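## Task

Same setup and rules as the first goal, but this time the face with the digit on it must end up on top. The goal picture is one valid pose and yaw about vertical does not matter. Only the hand may touch the block, and it must not leave the hand. End with the block still on the palm or fingers, away from the wrist, camera and post, palm facing straight up, and no hand motor moving, overloaded or counting toward shutdown (motors off from the start are excused). Then declare completion. After the hand is opened, the digit must still face up with the block lying on the open hand.

## Robot and tools

Robot: one UR-style six-joint arm carrying a 16-motor right hand (LEAP-like) with index, middle, ring and thumb. There is one arm, so every movement row is a single list. A wrist camera on a post sits beside the hand, and a fixed mast stands at the wrist on the palm side (hand-point x +0.05 to +0.10, z -0.16 to -0.11, reaching y +0.06 m); it can strike things.

Frames. Scene frame: origin on the table under the arm base, +z up, +y to the left when facing +x. The state line reports the hand point position (m) and quaternion wxyz in this frame. The hand point sits in front of the palm where thumb tip and index/middle tips meet in a pinch. Its own axes: +z along straightened fingers toward the tips, +x across the palm away from the thumb, +y out of the palm face (palm surface at y = -0.062 m). For the goal, the palm's +y must point to world +z.

Row layout (24 numbers, each in [-1, 1]): dx, dy, dz, rx, ry, rz, then index_mcp, index_abd, index_pip, index_dip, middle_mcp, middle_abd, middle_pip, middle_dip, ring_mcp, ring_abd, ring_pip, ring_dip, thumb_cmc, thumb_axl, thumb_mcp, thumb_ipl, current_limit, speed.
- The first six are an offset, not a pose, in the hand point's own axes, taken from the hand-point pose in the latest result that showed it (or from the current pose if none yet, and for second and later calls within one reply). 1.0 equals 0.6 m for dx..dz and 180 degrees for the rotation vector rx, ry, rz. Every row counts from that same base, not from the prior row. All zeros means return to the base pose, not hold. Each step is clipped to 100 mm and 16 degrees from the measured pose.
- The sixteen hinge numbers are absolute goals scaled linearly between each joint's stops. Moving toward -1 curls: finger _mcp bends at the knuckle (straight at +0.75), _pip (straight +0.58), _dip (straight +0.70); _abd swings the finger away from the thumb (centred at 0.00). thumb_cmc toward -1 brings the thumb from beside the palm to in front of it (beside = +0.71); thumb_axl rolls it (neutral +0.68); thumb_mcp (+0.23) and thumb_ipl (+0.17) bend it.
- current_limit maps -1..+1 to 0..550 mA (floor 11 mA); start value +0.4. speed sets set-point rate (speed+1)/2 of 5.9 rad/s; start -0.6. Both persist until rewritten.

Tools.
- execute_actions {"actions": [...], "pictures": bool}: empty list only reports state (with images). One action {"rows": [[24 numbers]...], "steps": n} with 1-15 rows and 9-15 steps (default 15, each 1/30 s; last row repeats). Or one wait {"steps": n}, up to 300, counted from the last result including your reply time. The final 9 steps of an action run after its result is returned, while you think.
- move {"target": row, "speed": m/s 0.002-0.5 (default 0.25; turning at twice that in rad/s), "stop_force": N 9-40 optional}: straight path to the offset target, 0.5-10 s. With stop_force the path halts when wrist push against the motion exceeds it; omit it when backing off a contact. The result adds a move: line (done, contact, off_target, moving, held, fault; limits=paced or held) and distance to target.
- wait {"seconds": 0-10}: lets time pass without new commands.
- zoom_image {"camera": cam_high|cam_low|cam_wrist, "region": [x0,y0,x1,y1]} pixel box up to 504x504.
- show_instructions: shows the goal picture. read_manual: licence text only.
- finished_scene {"scene": 1 or 2}: declares done; irreversible.

Results: hand_goal (written goals), hand_measured (actual hinge positions, same scale), hand_current_ma (positive pushes toward -1), hand_state per motor: moving, goal, blocked or overload. A motor at 495 mA or more accumulates seconds; at 5 s it shuts off for 10 s. Wrist force/torque is in hand-point axes, noisy (offset up to 4 N, saturates near 50 N). HELD or "pose unreachable" means the clearance check changed the command. "Hand target" shows the pose being driven toward.

Cameras: cam_high, cam_low, cam_wrist, each 504x504; images come with empty-action calls, moves, waits, or pictures:true.

Cautions: keep the palm level and tilt gently so the block never rolls off or touches the mast or camera; use low current and moderate speeds to avoid motor overload; a contact torque at a joint limit (wrist joints 24.3 N m) or 150 N of force triggers a 10 s stop that discards the rest of the call and hand commands. Motor heat at 85 °C brakes the arm. Before finishing, uncurl fingers so the block rests freely, wait for all motors to settle at goal, then call finished_scene.

Each tool is called in YAML: its name, and indented under it one key for each argument.

## Session

show_instructions:

execute_actions:
  actions: []

Reference images for this scene: goal picture from the wrist camera place.

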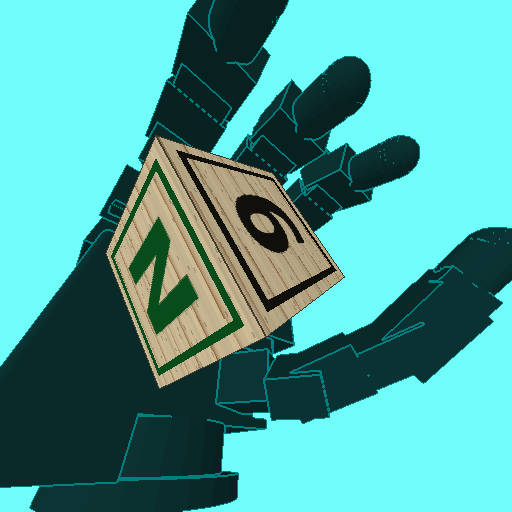

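Scene clock: 0.00 s of 4800.00 s.
end_effector_position=(+0.6066, +0.1061, +0.4943) hand_goal=(+0.046, +0.000, -0.008, +0.280, +0.046, +0.000, -0.008, +0.280, +0.046, +0.000, -0.008, +0.280, -0.104, +0.266, +0.032, -0.018) hand_measured=(+0.060, +0.000, -0.006, +0.282, +0.058, +0.000, -0.006, +0.282, +0.062, +0.000, -0.006, +0.282, -0.092, +0.270, +0.034, -0.016) hand_current_ma=(+80, +0, +13, +13, +80, +0, +13, +12, +88, +0, +13, +12, +64, +25, +11, +11) hand_state=(goal, goal, goal, goal, goal, goal, goal, goal, goal, goal, goal, goal, goal, goal, goal, goal) hand_current_limit=0.40 hand_speed=-0.60 end_effector_quat_wxyz=(+0.481, +0.439, +0.543, +0.530) end_effector_velocity=(+0.000, -0.000, -0.001) end_effector_angular_velocity=(+0.000, +0.003, -0.001)
Joint positions: [-0.131 -1.184  2.192 -4.17  -1.304 -0.056]
Joint velocities: [ 0.     0.     0.001  0.001 -0.001 -0.   ]
Motor temperatures (°C, as the motors report them): [18 21 21 26 29 23]
Wrist force (N, on the end effector, along its own x y z axes, offset not removed): no reading
Wrist torque (N m, same axes, about the end effector's origin, offset not removed): no reading
Hand target: +0.607, +0.106, +0.494; +0.481, +0.439, +0.543, +0.530
camera_calibration (this result's frames):
cam_wrist: T_world_to_cam=[[0.087562, -0.69066, 0.717859, -0.307585], [-0.670483, -0.573823, -0.470298, 0.651076], [0.736739, -0.440132, -0.513321, -0.020216], [0, 0, 0, 1]] pos_world=[0.478362, 0.152268, 0.516625]

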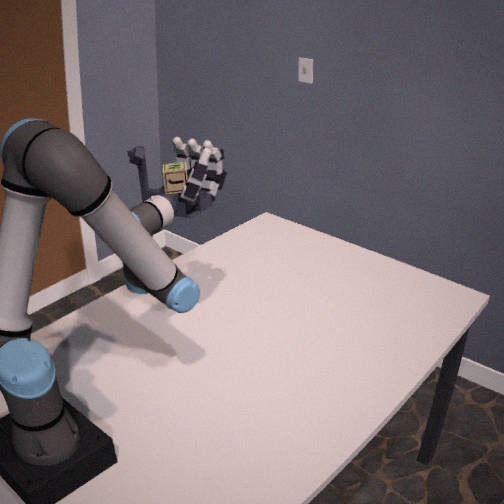

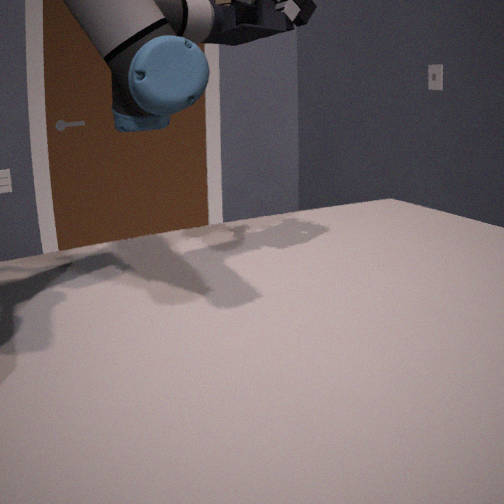

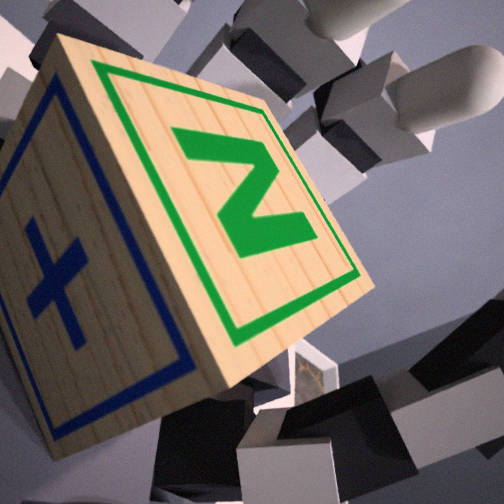

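move:
  target: [0,-0.12,0,0.15,0,0.018,0.6,0,-0.1,-0.1,0.7,0,-0.1,-0.1,-0.55,0,0.58,0.7,-0.1,0.27,0.03,0,0.4,-0.3]
  speed: 0.13

Scene clock: 3.07 s of 4800.00 s.
end_effector_position=(+0.6089, +0.1023, +0.4227) hand_goal=(+0.600, +0.000, -0.100, -0.100, +0.700, +0.000, -0.100, -0.100, -0.550, +0.000, +0.580, +0.700, -0.100, +0.270, +0.030, +0.000) hand_measured=(+0.608, +0.000, -0.096, -0.098, +0.708, +0.000, -0.096, -0.098, -0.544, +0.000, +0.578, +0.698, -0.092, +0.270, +0.030, -0.002) hand_current_ma=(+46, +0, +16, +14, +46, +0, +16, +13, +30, +0, -7, -13, +43, +1, +0, -19) hand_state=(goal, goal, goal, goal, goal, goal, goal, goal, goal, goal, goal, goal, goal, goal, goal, goal) hand_current_limit=0.40 hand_speed=-0.30 end_effector_quat_wxyz=(+0.351, +0.554, +0.639, +0.402) end_effector_velocity=(-0.000, +0.001, -0.002) end_effector_angular_velocity=(-0.001, +0.016, +0.001)
Joint positions: [-0.13  -1.423  2.316 -3.573 -1.346 -0.118]
Joint velocities: [ 0.002 -0.008  0.001  0.023 -0.002 -0.002]
Motor temperatures (°C, as the motors report them): [18 21 21 26 29 23]
Wrist force (N, on the end effector, along its own x y z axes, offset not removed): [-0.3 -0.9 -0.5]
Wrist torque (N m, same axes, about the end effector's origin, offset not removed): [-0.02 -0.06 0.03]
Hand target: +0.609, +0.102, +0.423; +0.350, +0.555, +0.639, +0.402
Off the commanded pose: 0.000 m, 0 deg.
Kept back: nothing.
move: done
camera_calibration (this result's frames):
cam_wrist: T_world_to_cam=[[0.389919, -0.687003, 0.613181, -0.399283], [-0.822989, -0.558708, -0.102637, 0.552736], [0.413101, -0.464621, -0.783247, 0.253323], [0, 0, 0, 1]] pos_world=[0.505936, 0.152209, 0.499978]

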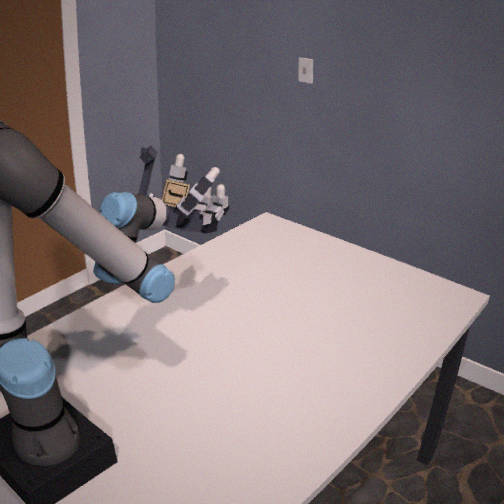

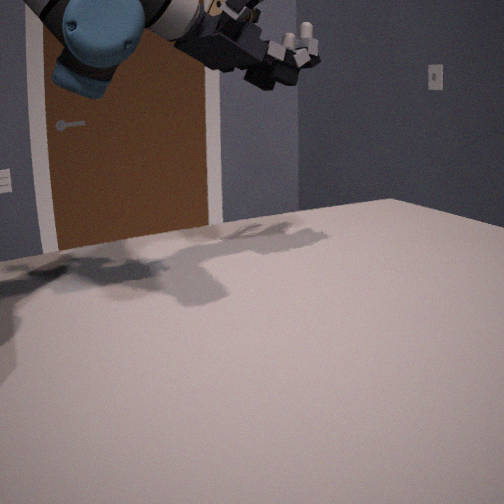

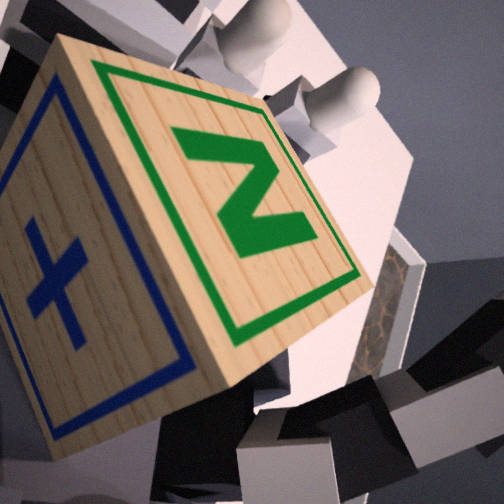

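move:
  target: [0,-0.01,0,0.03,0,0,0.55,0,-0.2,0,0.7,0,-0.25,0,-0.55,0,0.58,0.7,-0.1,0.27,0.03,0,0.4,-0.3]
  speed: 0.05

Scene clock: 4.53 s of 4800.00 s.
end_effector_position=(+0.6064, +0.1020, +0.4174) hand_goal=(+0.550, +0.000, -0.200, +0.000, +0.700, +0.000, -0.250, +0.000, -0.550, +0.000, +0.580, +0.700, -0.100, +0.270, +0.030, +0.000) hand_measured=(+0.572, +0.000, -0.192, -0.002, +0.708, +0.000, -0.242, -0.002, -0.542, +0.000, +0.580, +0.698, -0.092, +0.270, +0.030, -0.002) hand_current_ma=(+124, +0, +37, -15, +46, +0, +40, -13, +42, +0, -2, -12, +43, +1, -2, -19) hand_state=(blocked, goal, goal, goal, goal, goal, goal, goal, goal, goal, goal, goal, goal, goal, goal, goal) hand_current_limit=0.40 hand_speed=-0.30 end_effector_quat_wxyz=(+0.325, +0.570, +0.657, +0.372) end_effector_velocity=(-0.000, -0.001, -0.000) end_effector_angular_velocity=(-0.001, +0.013, -0.001)
Joint positions: [-0.13  -1.491  2.313 -3.408 -1.359 -0.137]
Joint velocities: [-0.001 -0.01  -0.002  0.026 -0.001 -0.002]
Motor temperatures (°C, as the motors report them): [18 21 21 26 29 23]
Wrist force (N, on the end effector, along its own x y z axes, offset not removed): [1.5 -0.1 1.6]
Wrist torque (N m, same axes, about the end effector's origin, offset not removed): [-0.03 -0.26 0.26]
Hand target: +0.606, +0.102, +0.417; +0.324, +0.570, +0.657, +0.372
Off the commanded pose: 0.000 m, 0 deg.
Kept back: nothing.
move: done
camera_calibration (this result's frames):
cam_wrist: T_world_to_cam=[[0.444653, -0.679436, 0.583652, -0.416955], [-0.828736, -0.559293, -0.0197098, 0.518871], [0.339824, -0.474929, -0.811765, 0.307421], [0, 0, 0, 1]] pos_world=[0.510938, 0.15291, 0.503137]

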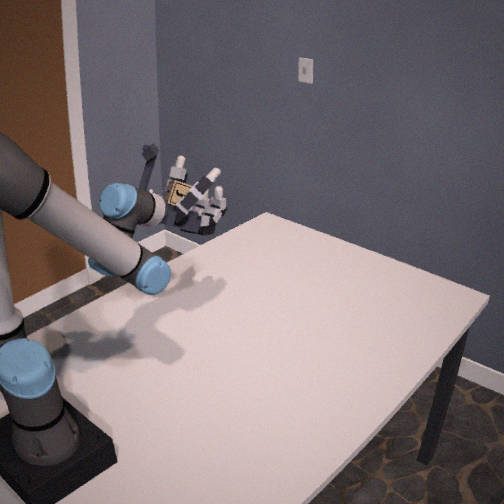

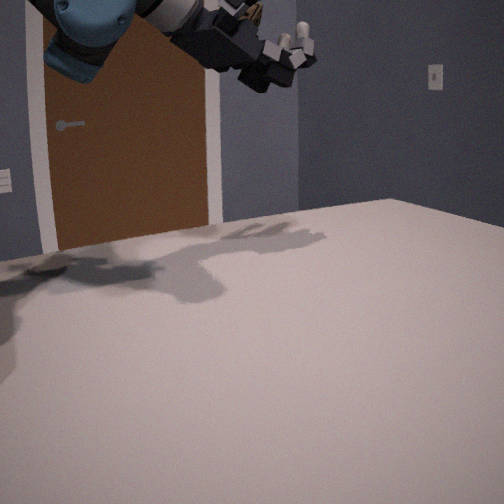

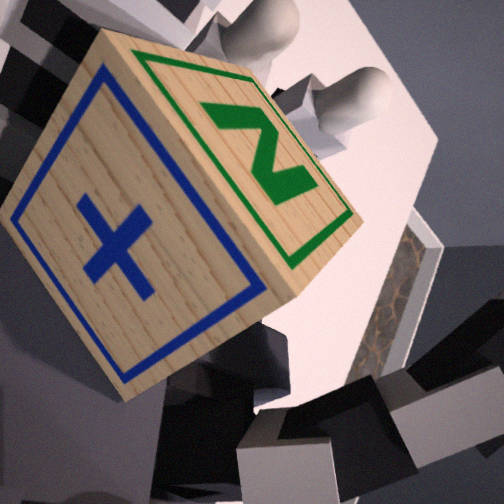

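Turning the right way. Nudge with the ring finger.

move:
  target: [0,0,0,-0.015,0,0,0.55,0,-0.3,0.1,0.62,0,-0.3,0.1,-0.75,0,0.75,0.7,-0.1,0.27,0.03,0,0.4,-0.85]
  speed: 0.05

Scene clock: 5.67 s of 4800.00 s.
end_effector_position=(+0.6064, +0.1020, +0.4174) hand_goal=(+0.550, +0.000, -0.300, +0.100, +0.620, +0.000, -0.300, +0.100, -0.750, +0.000, +0.750, +0.700, -0.100, +0.270, +0.030, +0.000) hand_measured=(+0.572, +0.000, -0.292, +0.098, +0.640, +0.000, -0.292, +0.098, -0.738, +0.000, +0.750, +0.698, -0.092, +0.270, +0.030, -0.002) hand_current_ma=(+124, +0, +35, -15, +125, +0, +37, -13, +57, -2, -2, -12, +43, +1, -3, -19) hand_state=(blocked, goal, goal, goal, goal, goal, goal, goal, moving, goal, goal, goal, goal, goal, goal, goal) hand_current_limit=0.40 hand_speed=-0.85 end_effector_quat_wxyz=(+0.338, +0.562, +0.648, +0.387) end_effector_velocity=(-0.000, +0.001, -0.002) end_effector_angular_velocity=(+0.002, -0.004, +0.002)
Joint positions: [-0.131 -1.454  2.322 -3.501 -1.351 -0.128]
Joint velocities: [ 0.     0.008  0.002 -0.014  0.003  0.001]
Motor temperatures (°C, as the motors report them): [18 21 21 26 29 23]
Wrist force (N, on the end effector, along its own x y z axes, offset not removed): [2.6 1.5 -0.9]
Wrist torque (N m, same axes, about the end effector's origin, offset not removed): [0.35 -0.38 0.26]
Hand target: +0.606, +0.102, +0.417; +0.338, +0.562, +0.648, +0.387
Off the commanded pose: 0.000 m, 0 deg.
Kept back: nothing.
move: done
camera_calibration (this result's frames):
cam_wrist: T_world_to_cam=[[0.417684, -0.683157, 0.59903, -0.406614], [-0.826811, -0.559145, -0.0611627, 0.534963], [0.376729, -0.469738, -0.798387, 0.278933], [0, 0, 0, 1]] pos_world=[0.507067, 0.152367, 0.49899]

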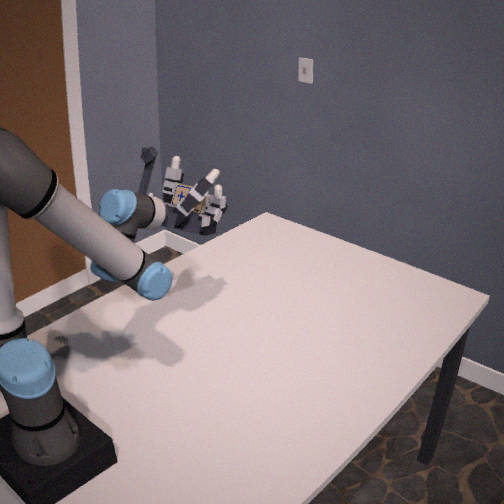

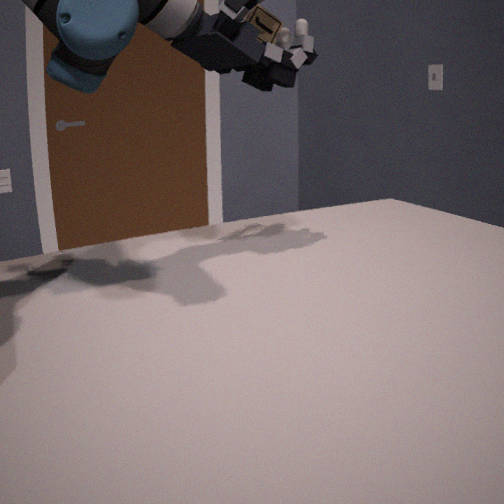

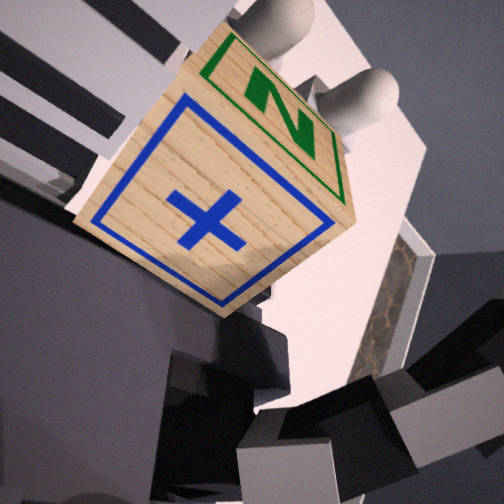

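move:
  target: [0,0,0,0,0,0,0.6,0,0.35,-0.4,0.62,0,0.35,-0.4,0.2,0,0.3,0.4,-0.1,0.27,0.03,0,0.4,-0.8]

Scene clock: 8.37 s of 4800.00 s.
end_effector_position=(+0.6064, +0.1020, +0.4174) hand_goal=(+0.600, +0.000, +0.350, -0.400, +0.620, +0.000, +0.350, -0.400, +0.200, +0.000, +0.300, +0.400, -0.100, +0.270, +0.030, +0.000) hand_measured=(+0.610, +0.000, +0.350, -0.396, +0.640, +0.000, +0.350, -0.398, +0.210, +0.000, +0.306, +0.402, -0.092, +0.270, +0.030, -0.002) hand_current_ma=(+51, +0, +0, +16, +125, +0, +0, +15, +55, -2, +28, +14, +43, +1, -3, -19) hand_state=(goal, goal, goal, goal, goal, goal, goal, goal, goal, goal, goal, goal, goal, goal, goal, goal) hand_current_limit=0.40 hand_speed=-0.80 end_effector_quat_wxyz=(+0.338, +0.562, +0.648, +0.387) end_effector_velocity=(-0.000, +0.000, +0.001) end_effector_angular_velocity=(-0.000, -0.002, -0.000)
Joint positions: [-0.131 -1.454  2.322 -3.501 -1.351 -0.128]
Joint velocities: [ 0.    -0.    -0.    -0.002 -0.    -0.   ]
Motor temperatures (°C, as the motors report them): [18 21 21 26 29 23]
Wrist force (N, on the end effector, along its own x y z axes, offset not removed): [0.9 -0.9 1.8]
Wrist torque (N m, same axes, about the end effector's origin, offset not removed): [-0.19 -0.18 0.17]
Hand target: +0.606, +0.102, +0.417; +0.338, +0.562, +0.648, +0.387
Off the commanded pose: 0.000 m, 0 deg.
Kept back: nothing.
move: done
camera_calibration (this result's frames):
cam_wrist: T_world_to_cam=[[0.417673, -0.683163, 0.59903, -0.406614], [-0.826819, -0.559132, -0.0611623, 0.534963], [0.376721, -0.469744, -0.798387, 0.278933], [0, 0, 0, 1]] pos_world=[0.50707, 0.152359, 0.49899]

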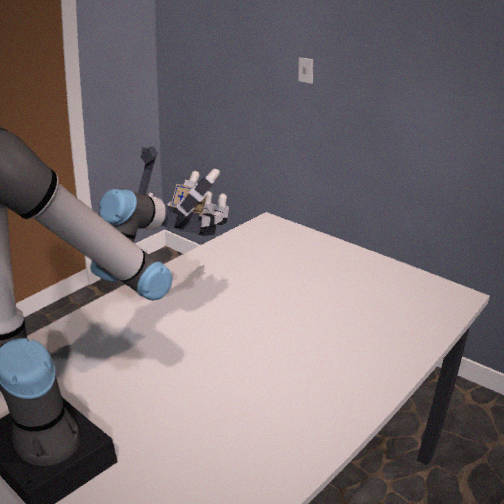

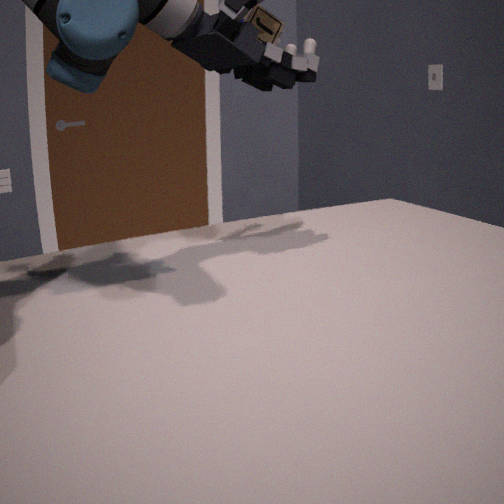

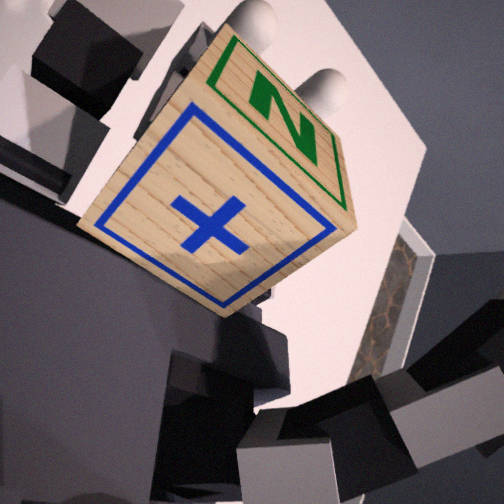

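move:
  target: [0,0,0,0,0,0,0.71,0,0.3,-0.4,0.73,0,0.3,-0.4,0.4,0,0.2,0.2,-0.1,0.27,0.03,0,0.4,-0.93]

Scene clock: 10.07 s of 4800.00 s.
end_effector_position=(+0.6064, +0.1020, +0.4174) hand_goal=(+0.710, +0.000, +0.300, -0.400, +0.730, +0.000, +0.300, -0.400, +0.400, +0.000, +0.200, +0.200, -0.100, +0.270, +0.030, +0.000) hand_measured=(+0.718, +0.000, +0.308, -0.396, +0.738, +0.000, +0.308, -0.398, +0.410, +0.000, +0.208, +0.204, -0.092, +0.270, +0.030, -0.002) hand_current_ma=(+48, +0, +43, +16, +51, +0, +44, +15, +54, -2, +43, +18, +43, +1, -3, -19) hand_state=(goal, goal, goal, goal, goal, goal, goal, goal, goal, goal, goal, goal, goal, goal, goal, goal) hand_current_limit=0.40 hand_speed=-0.93 end_effector_quat_wxyz=(+0.338, +0.562, +0.648, +0.387) end_effector_velocity=(-0.000, +0.001, +0.000) end_effector_angular_velocity=(+0.000, -0.000, +0.002)
Joint positions: [-0.131 -1.454  2.322 -3.501 -1.351 -0.128]
Joint velocities: [ 0.001  0.    -0.     0.     0.001 -0.   ]
Motor temperatures (°C, as the motors report them): [18 21 21 26 29 23]
Wrist force (N, on the end effector, along its own x y z axes, offset not removed): [-0.4 -0.5 1.3]
Wrist torque (N m, same axes, about the end effector's origin, offset not removed): [-0.07 0.00 0.01]
Hand target: +0.606, +0.102, +0.417; +0.338, +0.562, +0.648, +0.387
Off the commanded pose: 0.000 m, 0 deg.
Kept back: nothing.
move: done
camera_calibration (this result's frames):
cam_wrist: T_world_to_cam=[[0.417673, -0.683163, 0.599031, -0.406614], [-0.826819, -0.559132, -0.0611626, 0.534963], [0.376721, -0.469744, -0.798387, 0.278933], [0, 0, 0, 1]] pos_world=[0.50707, 0.152359, 0.498991]

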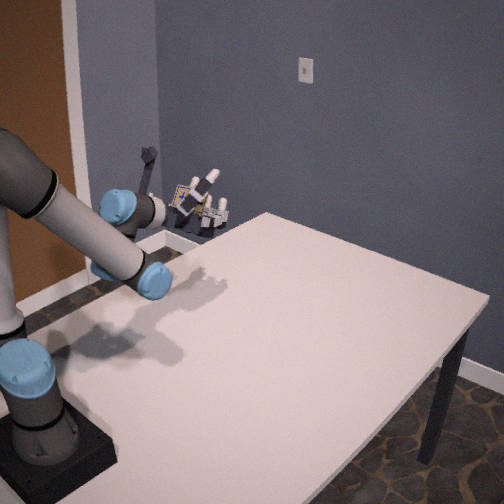

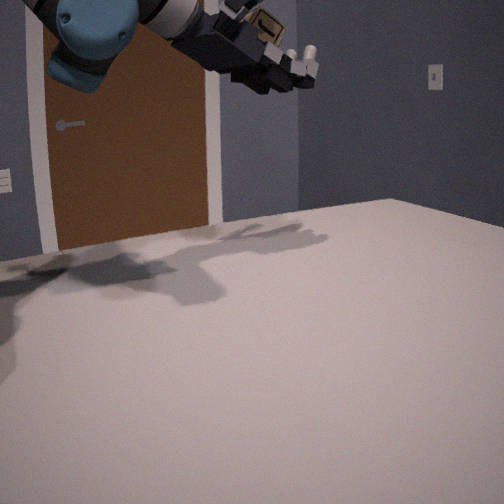

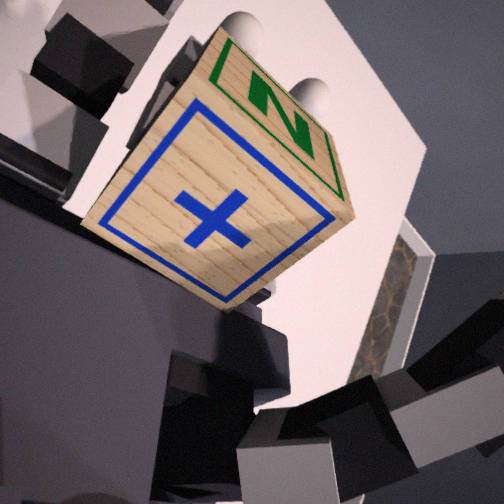

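move:
  target: [0,-0.03,0,0.09,0,0,0.27,0,0.5,-0.3,0.29,0,0.5,-0.3,0.1,0,0.4,0.2,0,0.27,0.03,0,0.5,-0.8]
  speed: 0.09

zoom_image:
  camera: "cam_low"
  region: [190,0,340,120]

Scene clock: 12.43 s of 4800.00 s.
end_effector_position=(+0.5981, +0.1007, +0.4017) hand_goal=(+0.270, +0.000, +0.500, -0.300, +0.290, +0.000, +0.500, -0.300, +0.100, +0.000, +0.400, +0.200, +0.000, +0.270, +0.030, +0.000) hand_measured=(+0.596, +0.010, +0.500, -0.302, +0.616, +0.002, +0.500, -0.302, +0.128, +0.000, +0.400, +0.202, +0.004, +0.270, +0.030, -0.002) hand_current_ma=(+412, +50, +0, -12, +412, +7, +0, -12, +155, -2, +2, +17, +17, +1, -6, -19) hand_state=(blocked, goal, goal, goal, blocked, goal, goal, goal, blocked, goal, goal, goal, goal, goal, goal, goal) hand_current_limit=0.50 hand_speed=-0.80 end_effector_quat_wxyz=(+0.256, +0.604, +0.696, +0.293) end_effector_velocity=(+0.000, -0.001, -0.000) end_effector_angular_velocity=(-0.002, +0.012, -0.002)
Joint positions: [-0.123 -1.624  2.264 -2.991 -1.401 -0.178]
Joint velocities: [-0.001 -0.006 -0.006  0.024 -0.003 -0.002]
Motor temperatures (°C, as the motors report them): [18 21 21 26 29 23]
Wrist force (N, on the end effector, along its own x y z axes, offset not removed): [0.9 -1.0 1.0]
Wrist torque (N m, same axes, about the end effector's origin, offset not removed): [-0.02 -0.18 0.11]
Hand target: +0.598, +0.101, +0.402; +0.255, +0.604, +0.696, +0.292
Off the commanded pose: 0.000 m, 0 deg.
Kept back: nothing.
move: done
camera_calibration (this result's frames):
cam_wrist: T_world_to_cam=[[0.569313, -0.662264, 0.487123, -0.442448], [-0.809201, -0.556038, 0.189777, 0.414832], [0.145177, -0.502223, -0.852465, 0.432447], [0, 0, 0, 1]] pos_world=[0.524792, 0.15483, 0.505447]

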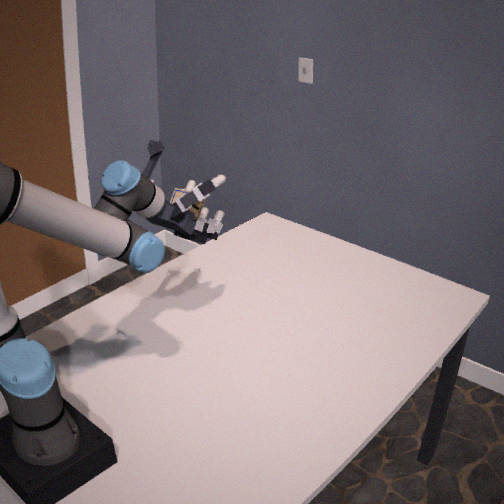

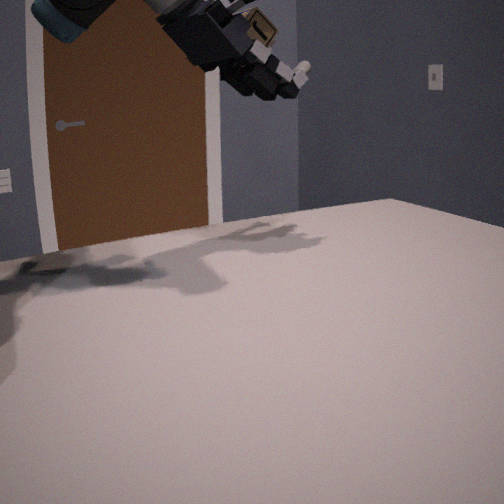

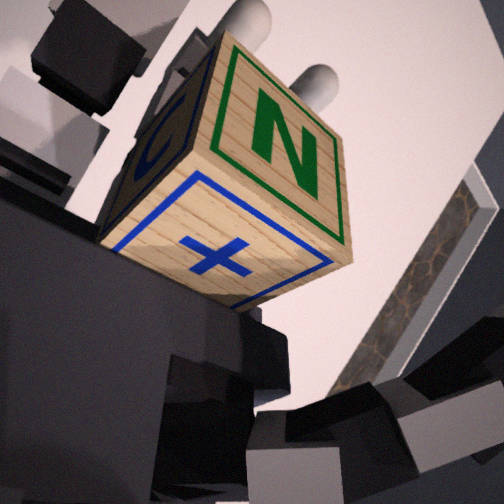

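Region (190, 0, 340, 120) of cam_low's 504x504 image, scaled by 3.360, with more detail than that image has; it fills the top 403 rows of this view, and the rest is white.

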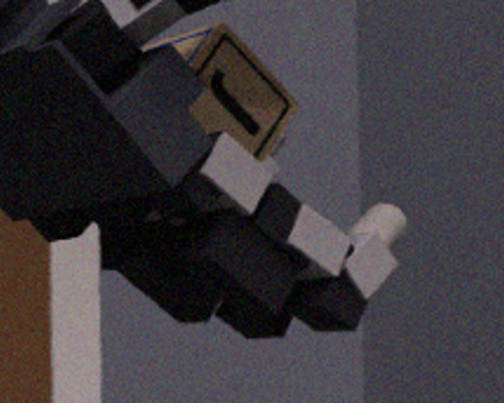

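move:
  target: [0,0,0,-0.05,0,0,0.72,0,0.1,-0.3,0.74,0,0.1,-0.3,0.3,0,0.2,0.2,0,0.27,0.03,0,0.5,-0.88]
  speed: 0.12

zoom_image:
  camera: "cam_low"
  region: [190,0,340,120]

Scene clock: 14.63 s of 4800.00 s.
end_effector_position=(+0.5981, +0.1007, +0.4017) hand_goal=(+0.720, +0.000, +0.100, -0.300, +0.740, +0.000, +0.100, -0.300, +0.300, +0.000, +0.200, +0.200, +0.000, +0.270, +0.030, +0.000) hand_measured=(+0.728, +0.004, +0.108, -0.302, +0.748, +0.002, +0.108, -0.302, +0.310, +0.000, +0.208, +0.202, +0.004, +0.270, +0.030, -0.002) hand_current_ma=(+47, +22, +44, -12, +46, +7, +44, -12, +54, -2, +44, +17, +17, +1, -6, -19) hand_state=(goal, goal, goal, goal, goal, goal, goal, goal, goal, goal, goal, goal, goal, goal, goal, goal) hand_current_limit=0.50 hand_speed=-0.88 end_effector_quat_wxyz=(+0.302, +0.582, +0.671, +0.346) end_effector_velocity=(-0.000, +0.000, +0.001) end_effector_angular_velocity=(+0.000, -0.002, +0.001)
Joint positions: [-0.133 -1.532  2.331 -3.306 -1.368 -0.155]
Joint velocities: [ 0.001 -0.     0.    -0.002  0.     0.   ]
Motor temperatures (°C, as the motors report them): [18 21 21 26 29 23]
Wrist force (N, on the end effector, along its own x y z axes, offset not removed): [2.8 0.4 1.1]
Wrist torque (N m, same axes, about the end effector's origin, offset not removed): [0.12 -0.46 0.35]
Hand target: +0.598, +0.101, +0.402; +0.302, +0.582, +0.671, +0.346
Off the commanded pose: 0.000 m, 0 deg.
Kept back: nothing.
move: done
camera_calibration (this result's frames):
cam_wrist: T_world_to_cam=[[0.488368, -0.673386, 0.555021, -0.420116], [-0.827678, -0.55896, 0.0501156, 0.482217], [0.276487, -0.483853, -0.830326, 0.343151], [0, 0, 0, 1]] pos_world=[0.509415, 0.152675, 0.493933]

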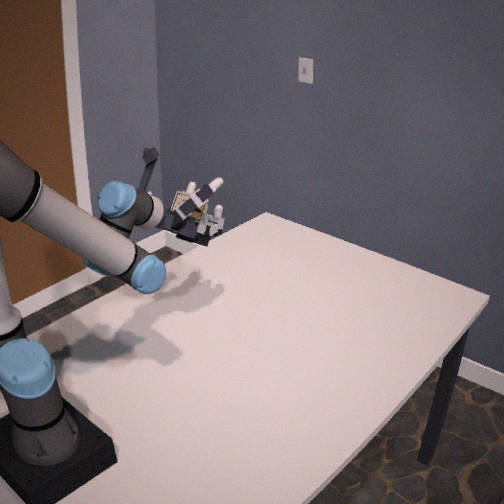

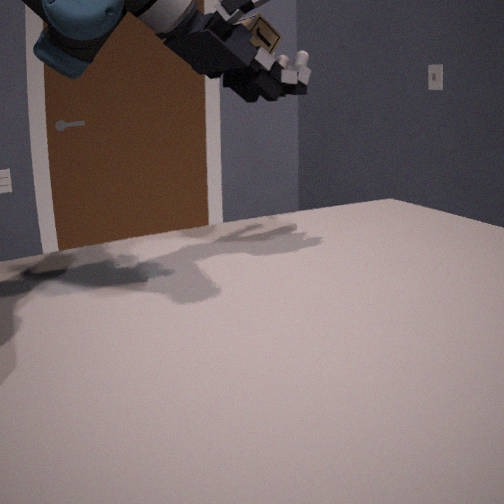

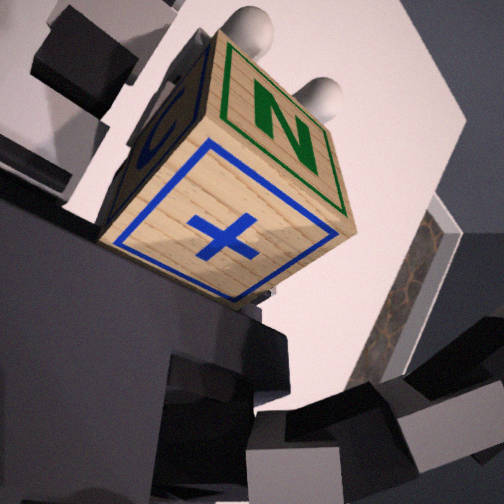

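Region (190, 0, 340, 120) of cam_low's 504x504 image, scaled by 3.360, with more detail than that image has; it fills the top 403 rows of this view, and the rest is white.

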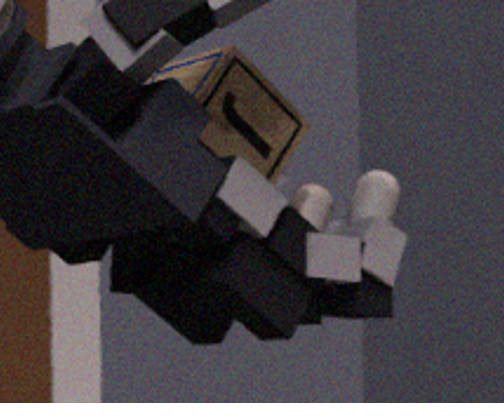

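move:
  target: [0,0,-0.03,0.025,0,0,0.72,0,-0.1,0,0.74,0,-0.1,0,0.4,0,0,0.2,0,0.27,0.03,0,0.5,-0.4]
  speed: 0.06

Scene clock: 16.00 s of 4800.00 s.
end_effector_position=(+0.5838, +0.0988, +0.4120) hand_goal=(+0.720, +0.000, -0.100, +0.000, +0.740, +0.000, -0.100, +0.000, +0.400, +0.000, +0.000, +0.200, +0.000, +0.270, +0.030, +0.000) hand_measured=(+0.728, +0.004, -0.092, -0.002, +0.748, +0.002, -0.092, -0.002, +0.410, +0.000, +0.008, +0.202, +0.004, +0.270, +0.030, -0.002) hand_current_ma=(+48, +21, +45, -13, +48, +7, +45, -12, +52, -2, +43, +17, +17, +1, -6, -19) hand_state=(goal, goal, goal, goal, goal, goal, goal, goal, goal, goal, goal, goal, goal, goal, goal, goal) hand_current_limit=0.50 hand_speed=-0.40 end_effector_quat_wxyz=(+0.280, +0.593, +0.683, +0.320) end_effector_velocity=(-0.001, -0.001, +0.002) end_effector_angular_velocity=(-0.002, +0.014, -0.002)
Joint positions: [-0.138 -1.641  2.323 -3.111 -1.376 -0.174]
Joint velocities: [-0.003 -0.016 -0.004  0.034 -0.002 -0.004]
Motor temperatures (°C, as the motors report them): [18 21 21 26 29 23]
Wrist force (N, on the end effector, along its own x y z axes, offset not removed): [1.1 -0.3 0.7]
Wrist torque (N m, same axes, about the end effector's origin, offset not removed): [0.01 -0.25 0.17]
Hand target: +0.584, +0.099, +0.412; +0.279, +0.594, +0.684, +0.320
Off the commanded pose: 0.000 m, 0 deg.
Kept back: nothing.
move: done
camera_calibration (this result's frames):
cam_wrist: T_world_to_cam=[[0.529229, -0.667762, 0.52346, -0.43159], [-0.821397, -0.557841, 0.118828, 0.4367], [0.212659, -0.492856, -0.843723, 0.398352], [0, 0, 0, 1]] pos_world=[0.502401, 0.15174, 0.510127]

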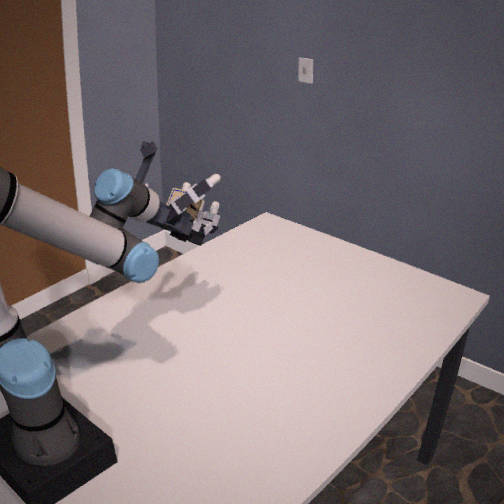

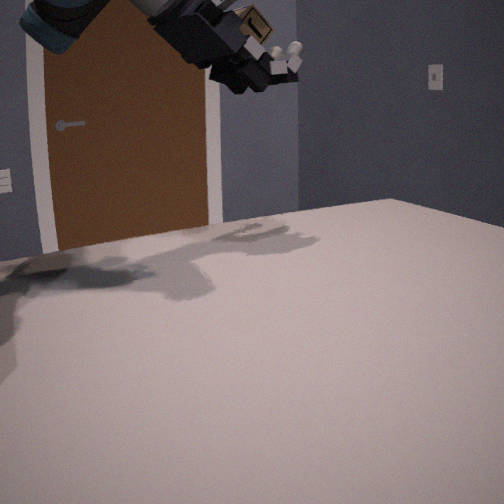

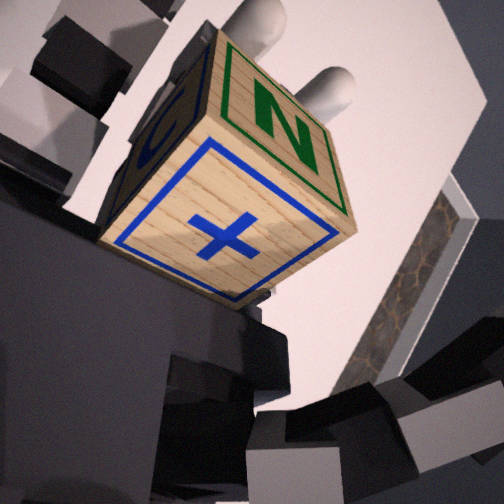

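move:
  target: [0,0,0,0.02,0,0,0.79,0,-0.2,0,0.81,0,-0.2,0,0.45,0,-0.1,0.2,0,0.27,0.03,0,0.5,-0.9]
  speed: 0.05

Scene clock: 17.17 s of 4800.00 s.
end_effector_position=(+0.5838, +0.0988, +0.4120) hand_goal=(+0.790, +0.000, -0.200, +0.000, +0.810, +0.000, -0.200, +0.000, +0.450, +0.000, -0.100, +0.200, +0.000, +0.270, +0.030, +0.000) hand_measured=(+0.798, +0.004, -0.192, -0.002, +0.822, +0.002, -0.178, +0.002, +0.460, +0.000, -0.092, +0.202, +0.004, +0.270, +0.030, -0.002) hand_current_ma=(+42, +15, +45, -13, +69, +6, +112, +9, +51, -2, +44, +17, +17, +1, -6, -19) hand_state=(goal, goal, goal, goal, goal, goal, blocked, goal, goal, goal, goal, goal, goal, goal, goal, goal) hand_current_limit=0.50 hand_speed=-0.90 end_effector_quat_wxyz=(+0.261, +0.602, +0.693, +0.299) end_effector_velocity=(+0.001, -0.001, +0.001) end_effector_angular_velocity=(-0.003, +0.012, -0.002)
Joint positions: [-0.134 -1.673  2.293 -2.988 -1.39  -0.183]
Joint velocities: [-0.    -0.006 -0.009  0.027 -0.005 -0.002]
Motor temperatures (°C, as the motors report them): [18 21 21 26 29 23]
Wrist force (N, on the end effector, along its own x y z axes, offset not removed): [0.8 1.4 0.3]
Wrist torque (N m, same axes, about the end effector's origin, offset not removed): [0.34 -0.20 0.19]
Hand target: +0.584, +0.099, +0.412; +0.261, +0.602, +0.693, +0.299
Off the commanded pose: 0.000 m, 0 deg.
Kept back: nothing.
move: done
camera_calibration (this result's frames):
cam_wrist: T_world_to_cam=[[0.560024, -0.663536, 0.496077, -0.438718], [-0.812641, -0.556468, 0.173083, 0.409111], [0.161204, -0.500064, -0.850852, 0.432046], [0, 0, 0, 1]] pos_world=[0.508506, 0.152602, 0.514435]

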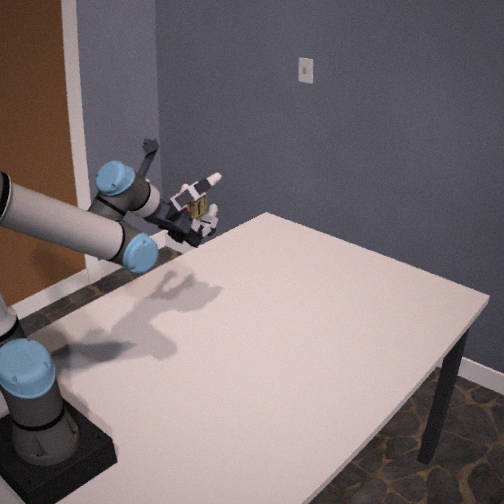

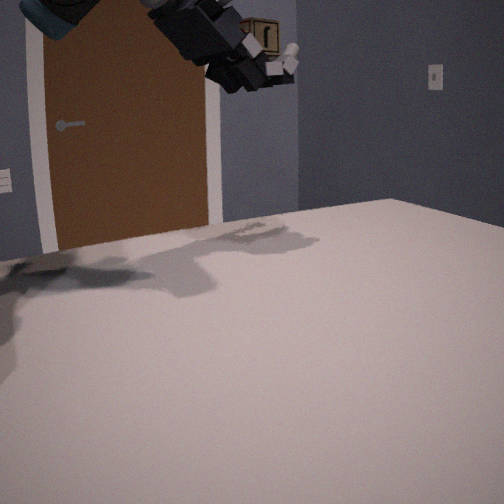

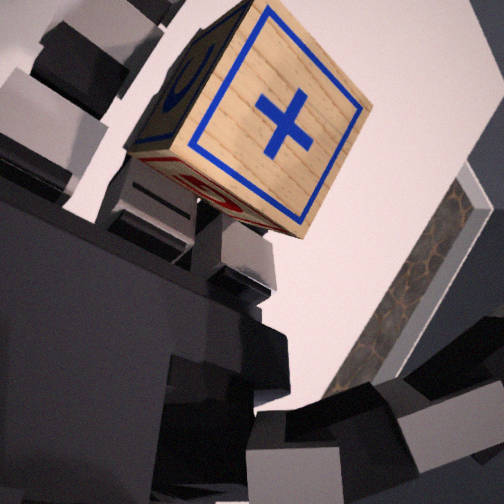

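move:
  target: [0,0,0,0,0,0,0.36,0,0.0,0.3,0.42,0,0.0,0.3,0.2,0,0.1,0.3,0,0.27,0.03,0,0.6,-0.85]

zoom_image:
  camera: "cam_low"
  region: [190,0,340,120]

Scene clock: 19.07 s of 4800.00 s.
end_effector_position=(+0.5838, +0.0988, +0.4120) hand_goal=(+0.360, +0.000, +0.000, +0.300, +0.420, +0.000, +0.000, +0.300, +0.200, +0.000, +0.100, +0.300, +0.000, +0.270, +0.030, +0.000) hand_measured=(+0.392, +0.002, +0.002, +0.298, +0.444, +0.002, +0.002, +0.298, +0.228, +0.000, +0.100, +0.298, +0.004, +0.270, +0.030, -0.002) hand_current_ma=(+183, +14, +13, -12, +156, +6, +7, -11, +153, -2, +1, -12, +17, +1, -6, -19) hand_state=(blocked, goal, goal, goal, blocked, goal, goal, goal, blocked, goal, goal, goal, goal, goal, goal, goal) hand_current_limit=0.60 hand_speed=-0.85 end_effector_quat_wxyz=(+0.261, +0.602, +0.693, +0.299) end_effector_velocity=(-0.000, +0.000, -0.001) end_effector_angular_velocity=(-0.000, +0.002, +0.000)
Joint positions: [-0.134 -1.673  2.293 -2.988 -1.39  -0.183]
Joint velocities: [ 0.001  0.     0.     0.001 -0.001  0.   ]
Motor temperatures (°C, as the motors report them): [18 21 21 26 29 23]
Wrist force (N, on the end effector, along its own x y z axes, offset not removed): [2.1 0.9 -0.6]
Wrist torque (N m, same axes, about the end effector's origin, offset not removed): [0.37 -0.39 0.32]
Hand target: +0.584, +0.099, +0.412; +0.261, +0.602, +0.693, +0.299
Off the commanded pose: 0.000 m, 0 deg.
Kept back: nothing.
move: done
camera_calibration (this result's frames):
cam_wrist: T_world_to_cam=[[0.560024, -0.663536, 0.496077, -0.438718], [-0.812641, -0.556468, 0.173082, 0.409111], [0.161205, -0.500063, -0.850852, 0.432046], [0, 0, 0, 1]] pos_world=[0.508506, 0.152602, 0.514435]

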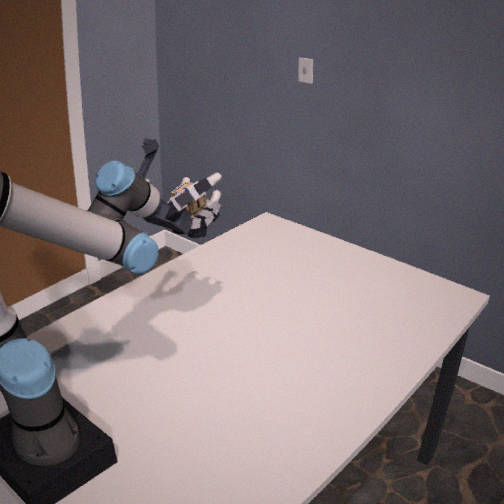

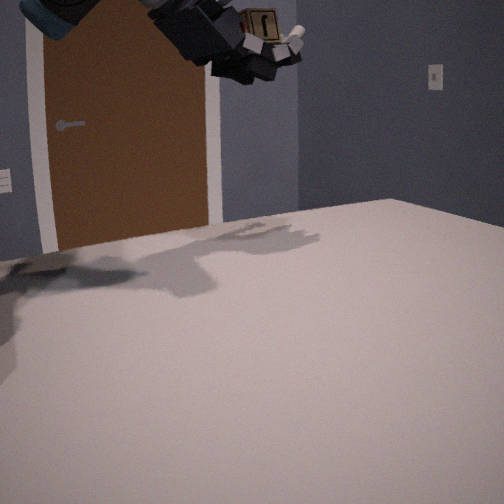

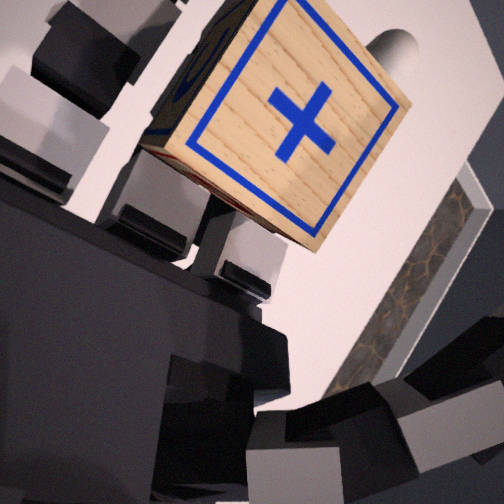

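Region (190, 0, 340, 120) of cam_low's 504x504 image, scaled by 3.360, with more detail than that image has; it fills the top 403 rows of this view, and the rest is white.

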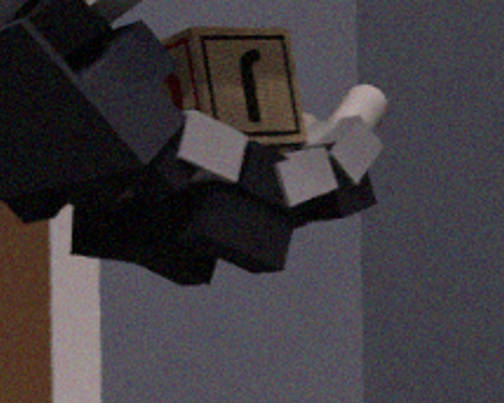

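move:
  target: [0,0,0,0,0,0,-0.55,0,0.5,0.65,-0.55,0,0.5,0.65,-0.55,0,0.5,0.65,0.05,0.27,0.03,0,0.6,-0.75]

move:
  target: [0,0.08,0.03,-0.2,0,0,-0.8,0,0.75,0.7,-0.8,0,0.75,0.7,-0.6,0,0.6,0.7,0.05,0.27,0.03,0,0.6,-0.92]
  speed: 0.2

Scene clock: 21.50 s of 4800.00 s.
end_effector_position=(+0.5838, +0.0988, +0.4120) hand_goal=(-0.550, +0.000, +0.500, +0.650, -0.550, +0.000, +0.500, +0.650, -0.550, +0.000, +0.500, +0.650, +0.050, +0.270, +0.030, +0.000) hand_measured=(-0.526, +0.002, +0.502, +0.648, -0.516, +0.002, +0.502, +0.648, -0.528, +0.000, +0.500, +0.648, +0.052, +0.270, +0.028, -0.002) hand_current_ma=(+129, +12, +10, -12, +212, +6, +13, -11, +115, -2, +1, -11, +15, +1, -7, -19) hand_state=(blocked, goal, goal, goal, blocked, goal, goal, goal, blocked, goal, goal, goal, goal, goal, goal, goal) hand_current_limit=0.60 hand_speed=-0.75 end_effector_quat_wxyz=(+0.261, +0.602, +0.693, +0.299) end_effector_velocity=(+0.000, -0.000, -0.000) end_effector_angular_velocity=(+0.001, +0.001, +0.000)
Joint positions: [-0.134 -1.673  2.293 -2.988 -1.39  -0.183]
Joint velocities: [-0.001  0.     0.     0.001  0.002  0.   ]
Motor temperatures (°C, as the motors report them): [18 21 21 26 29 23]
Wrist force (N, on the end effector, along its own x y z axes, offset not removed): [1.0 -0.3 -0.1]
Wrist torque (N m, same axes, about the end effector's origin, offset not removed): [0.03 -0.19 0.13]
Hand target: +0.584, +0.099, +0.412; +0.261, +0.602, +0.693, +0.299
Off the commanded pose: 0.000 m, 0 deg.
Kept back: nothing.
move: done
camera_calibration (this result's frames):
cam_wrist: T_world_to_cam=[[0.560024, -0.663538, 0.496074, -0.438715], [-0.812642, -0.556468, 0.173082, 0.409111], [0.161203, -0.500061, -0.850854, 0.432045], [0, 0, 0, 1]] pos_world=[0.508505, 0.152602, 0.514433]

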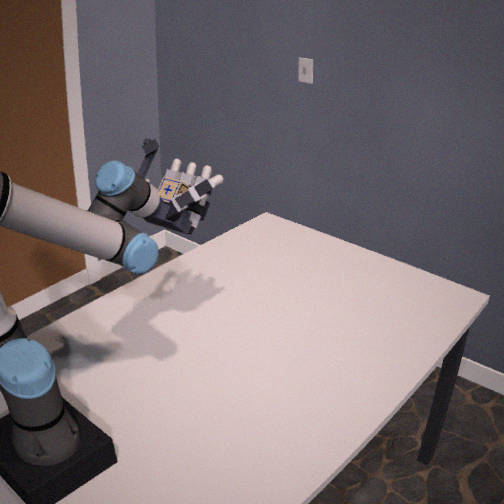

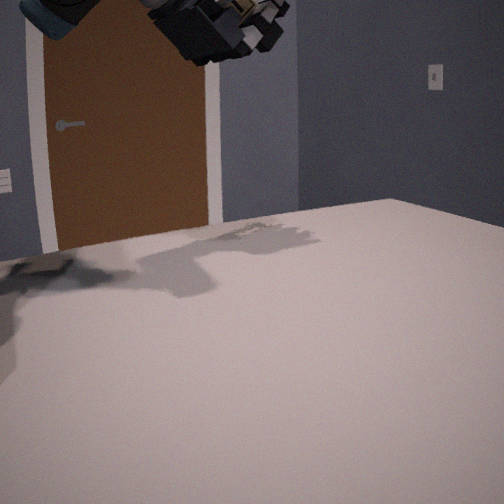

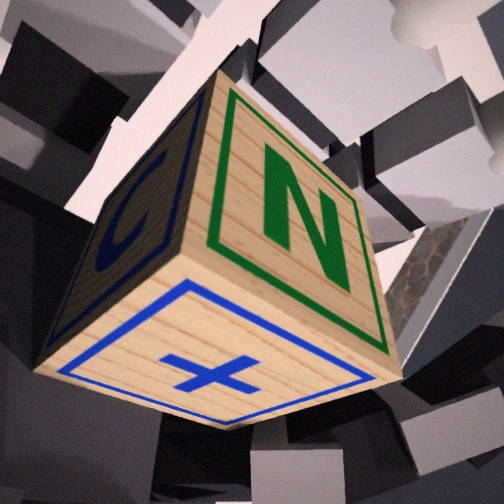

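Scene clock: 23.60 s of 4800.00 s.
end_effector_position=(+0.6289, +0.1052, +0.4342) hand_goal=(-0.800, +0.000, +0.750, +0.700, -0.800, +0.000, +0.750, +0.700, -0.600, +0.000, +0.600, +0.700, +0.050, +0.270, +0.030, +0.000) hand_measured=(-0.792, +0.002, +0.750, +0.698, -0.790, +0.002, +0.750, +0.698, -0.594, +0.000, +0.600, +0.698, +0.056, +0.270, +0.028, -0.002) hand_current_ma=(+43, +12, -4, -13, +59, +6, -1, -12, +30, -2, -5, -12, +33, -4, -7, -18) hand_state=(goal, goal, goal, goal, goal, goal, goal, goal, goal, goal, goal, goal, goal, goal, goal, goal) hand_current_limit=0.60 hand_speed=-0.92 end_effector_quat_wxyz=(+0.434, +0.492, +0.567, +0.498) end_effector_velocity=(+0.001, +0.001, +0.001) end_effector_angular_velocity=(+0.001, -0.016, +0.000)
Joint positions: [-0.115 -1.132  2.21  -4.085 -1.337 -0.038]
Joint velocities: [ 0.002  0.013 -0.01  -0.02  -0.001  0.003]
Motor temperatures (°C, as the motors report them): [18 21 21 26 29 23]
Wrist force (N, on the end effector, along its own x y z axes, offset not removed): [2.5 -0.1 1.5]
Wrist torque (N m, same axes, about the end effector's origin, offset not removed): [-0.39 -0.52 0.34]
Hand target: +0.629, +0.105, +0.434; +0.435, +0.491, +0.567, +0.499
Off the commanded pose: 0.001 m, 0 deg.
Kept back: nothing.
move: done
camera_calibration (this result's frames):
cam_wrist: T_world_to_cam=[[0.18597, -0.715307, 0.673611, -0.307087], [-0.746418, -0.548682, -0.376575, 0.641645], [0.638965, -0.432763, -0.635956, 0.0460562], [0, 0, 0, 1]] pos_world=[0.506616, 0.152329, 0.477774]

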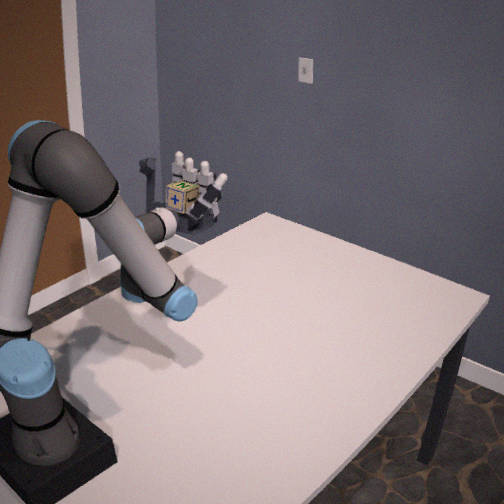

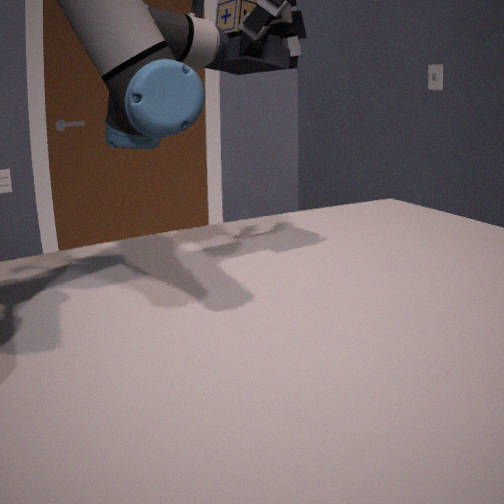

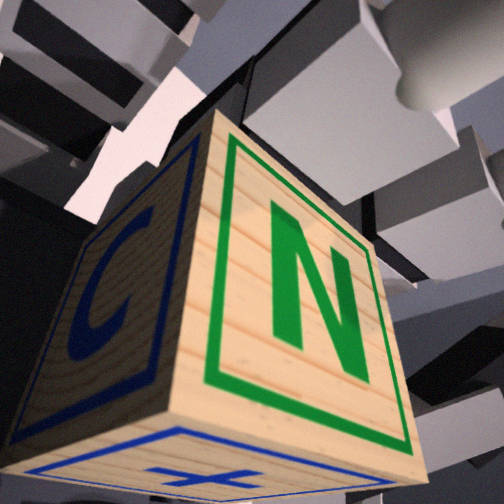

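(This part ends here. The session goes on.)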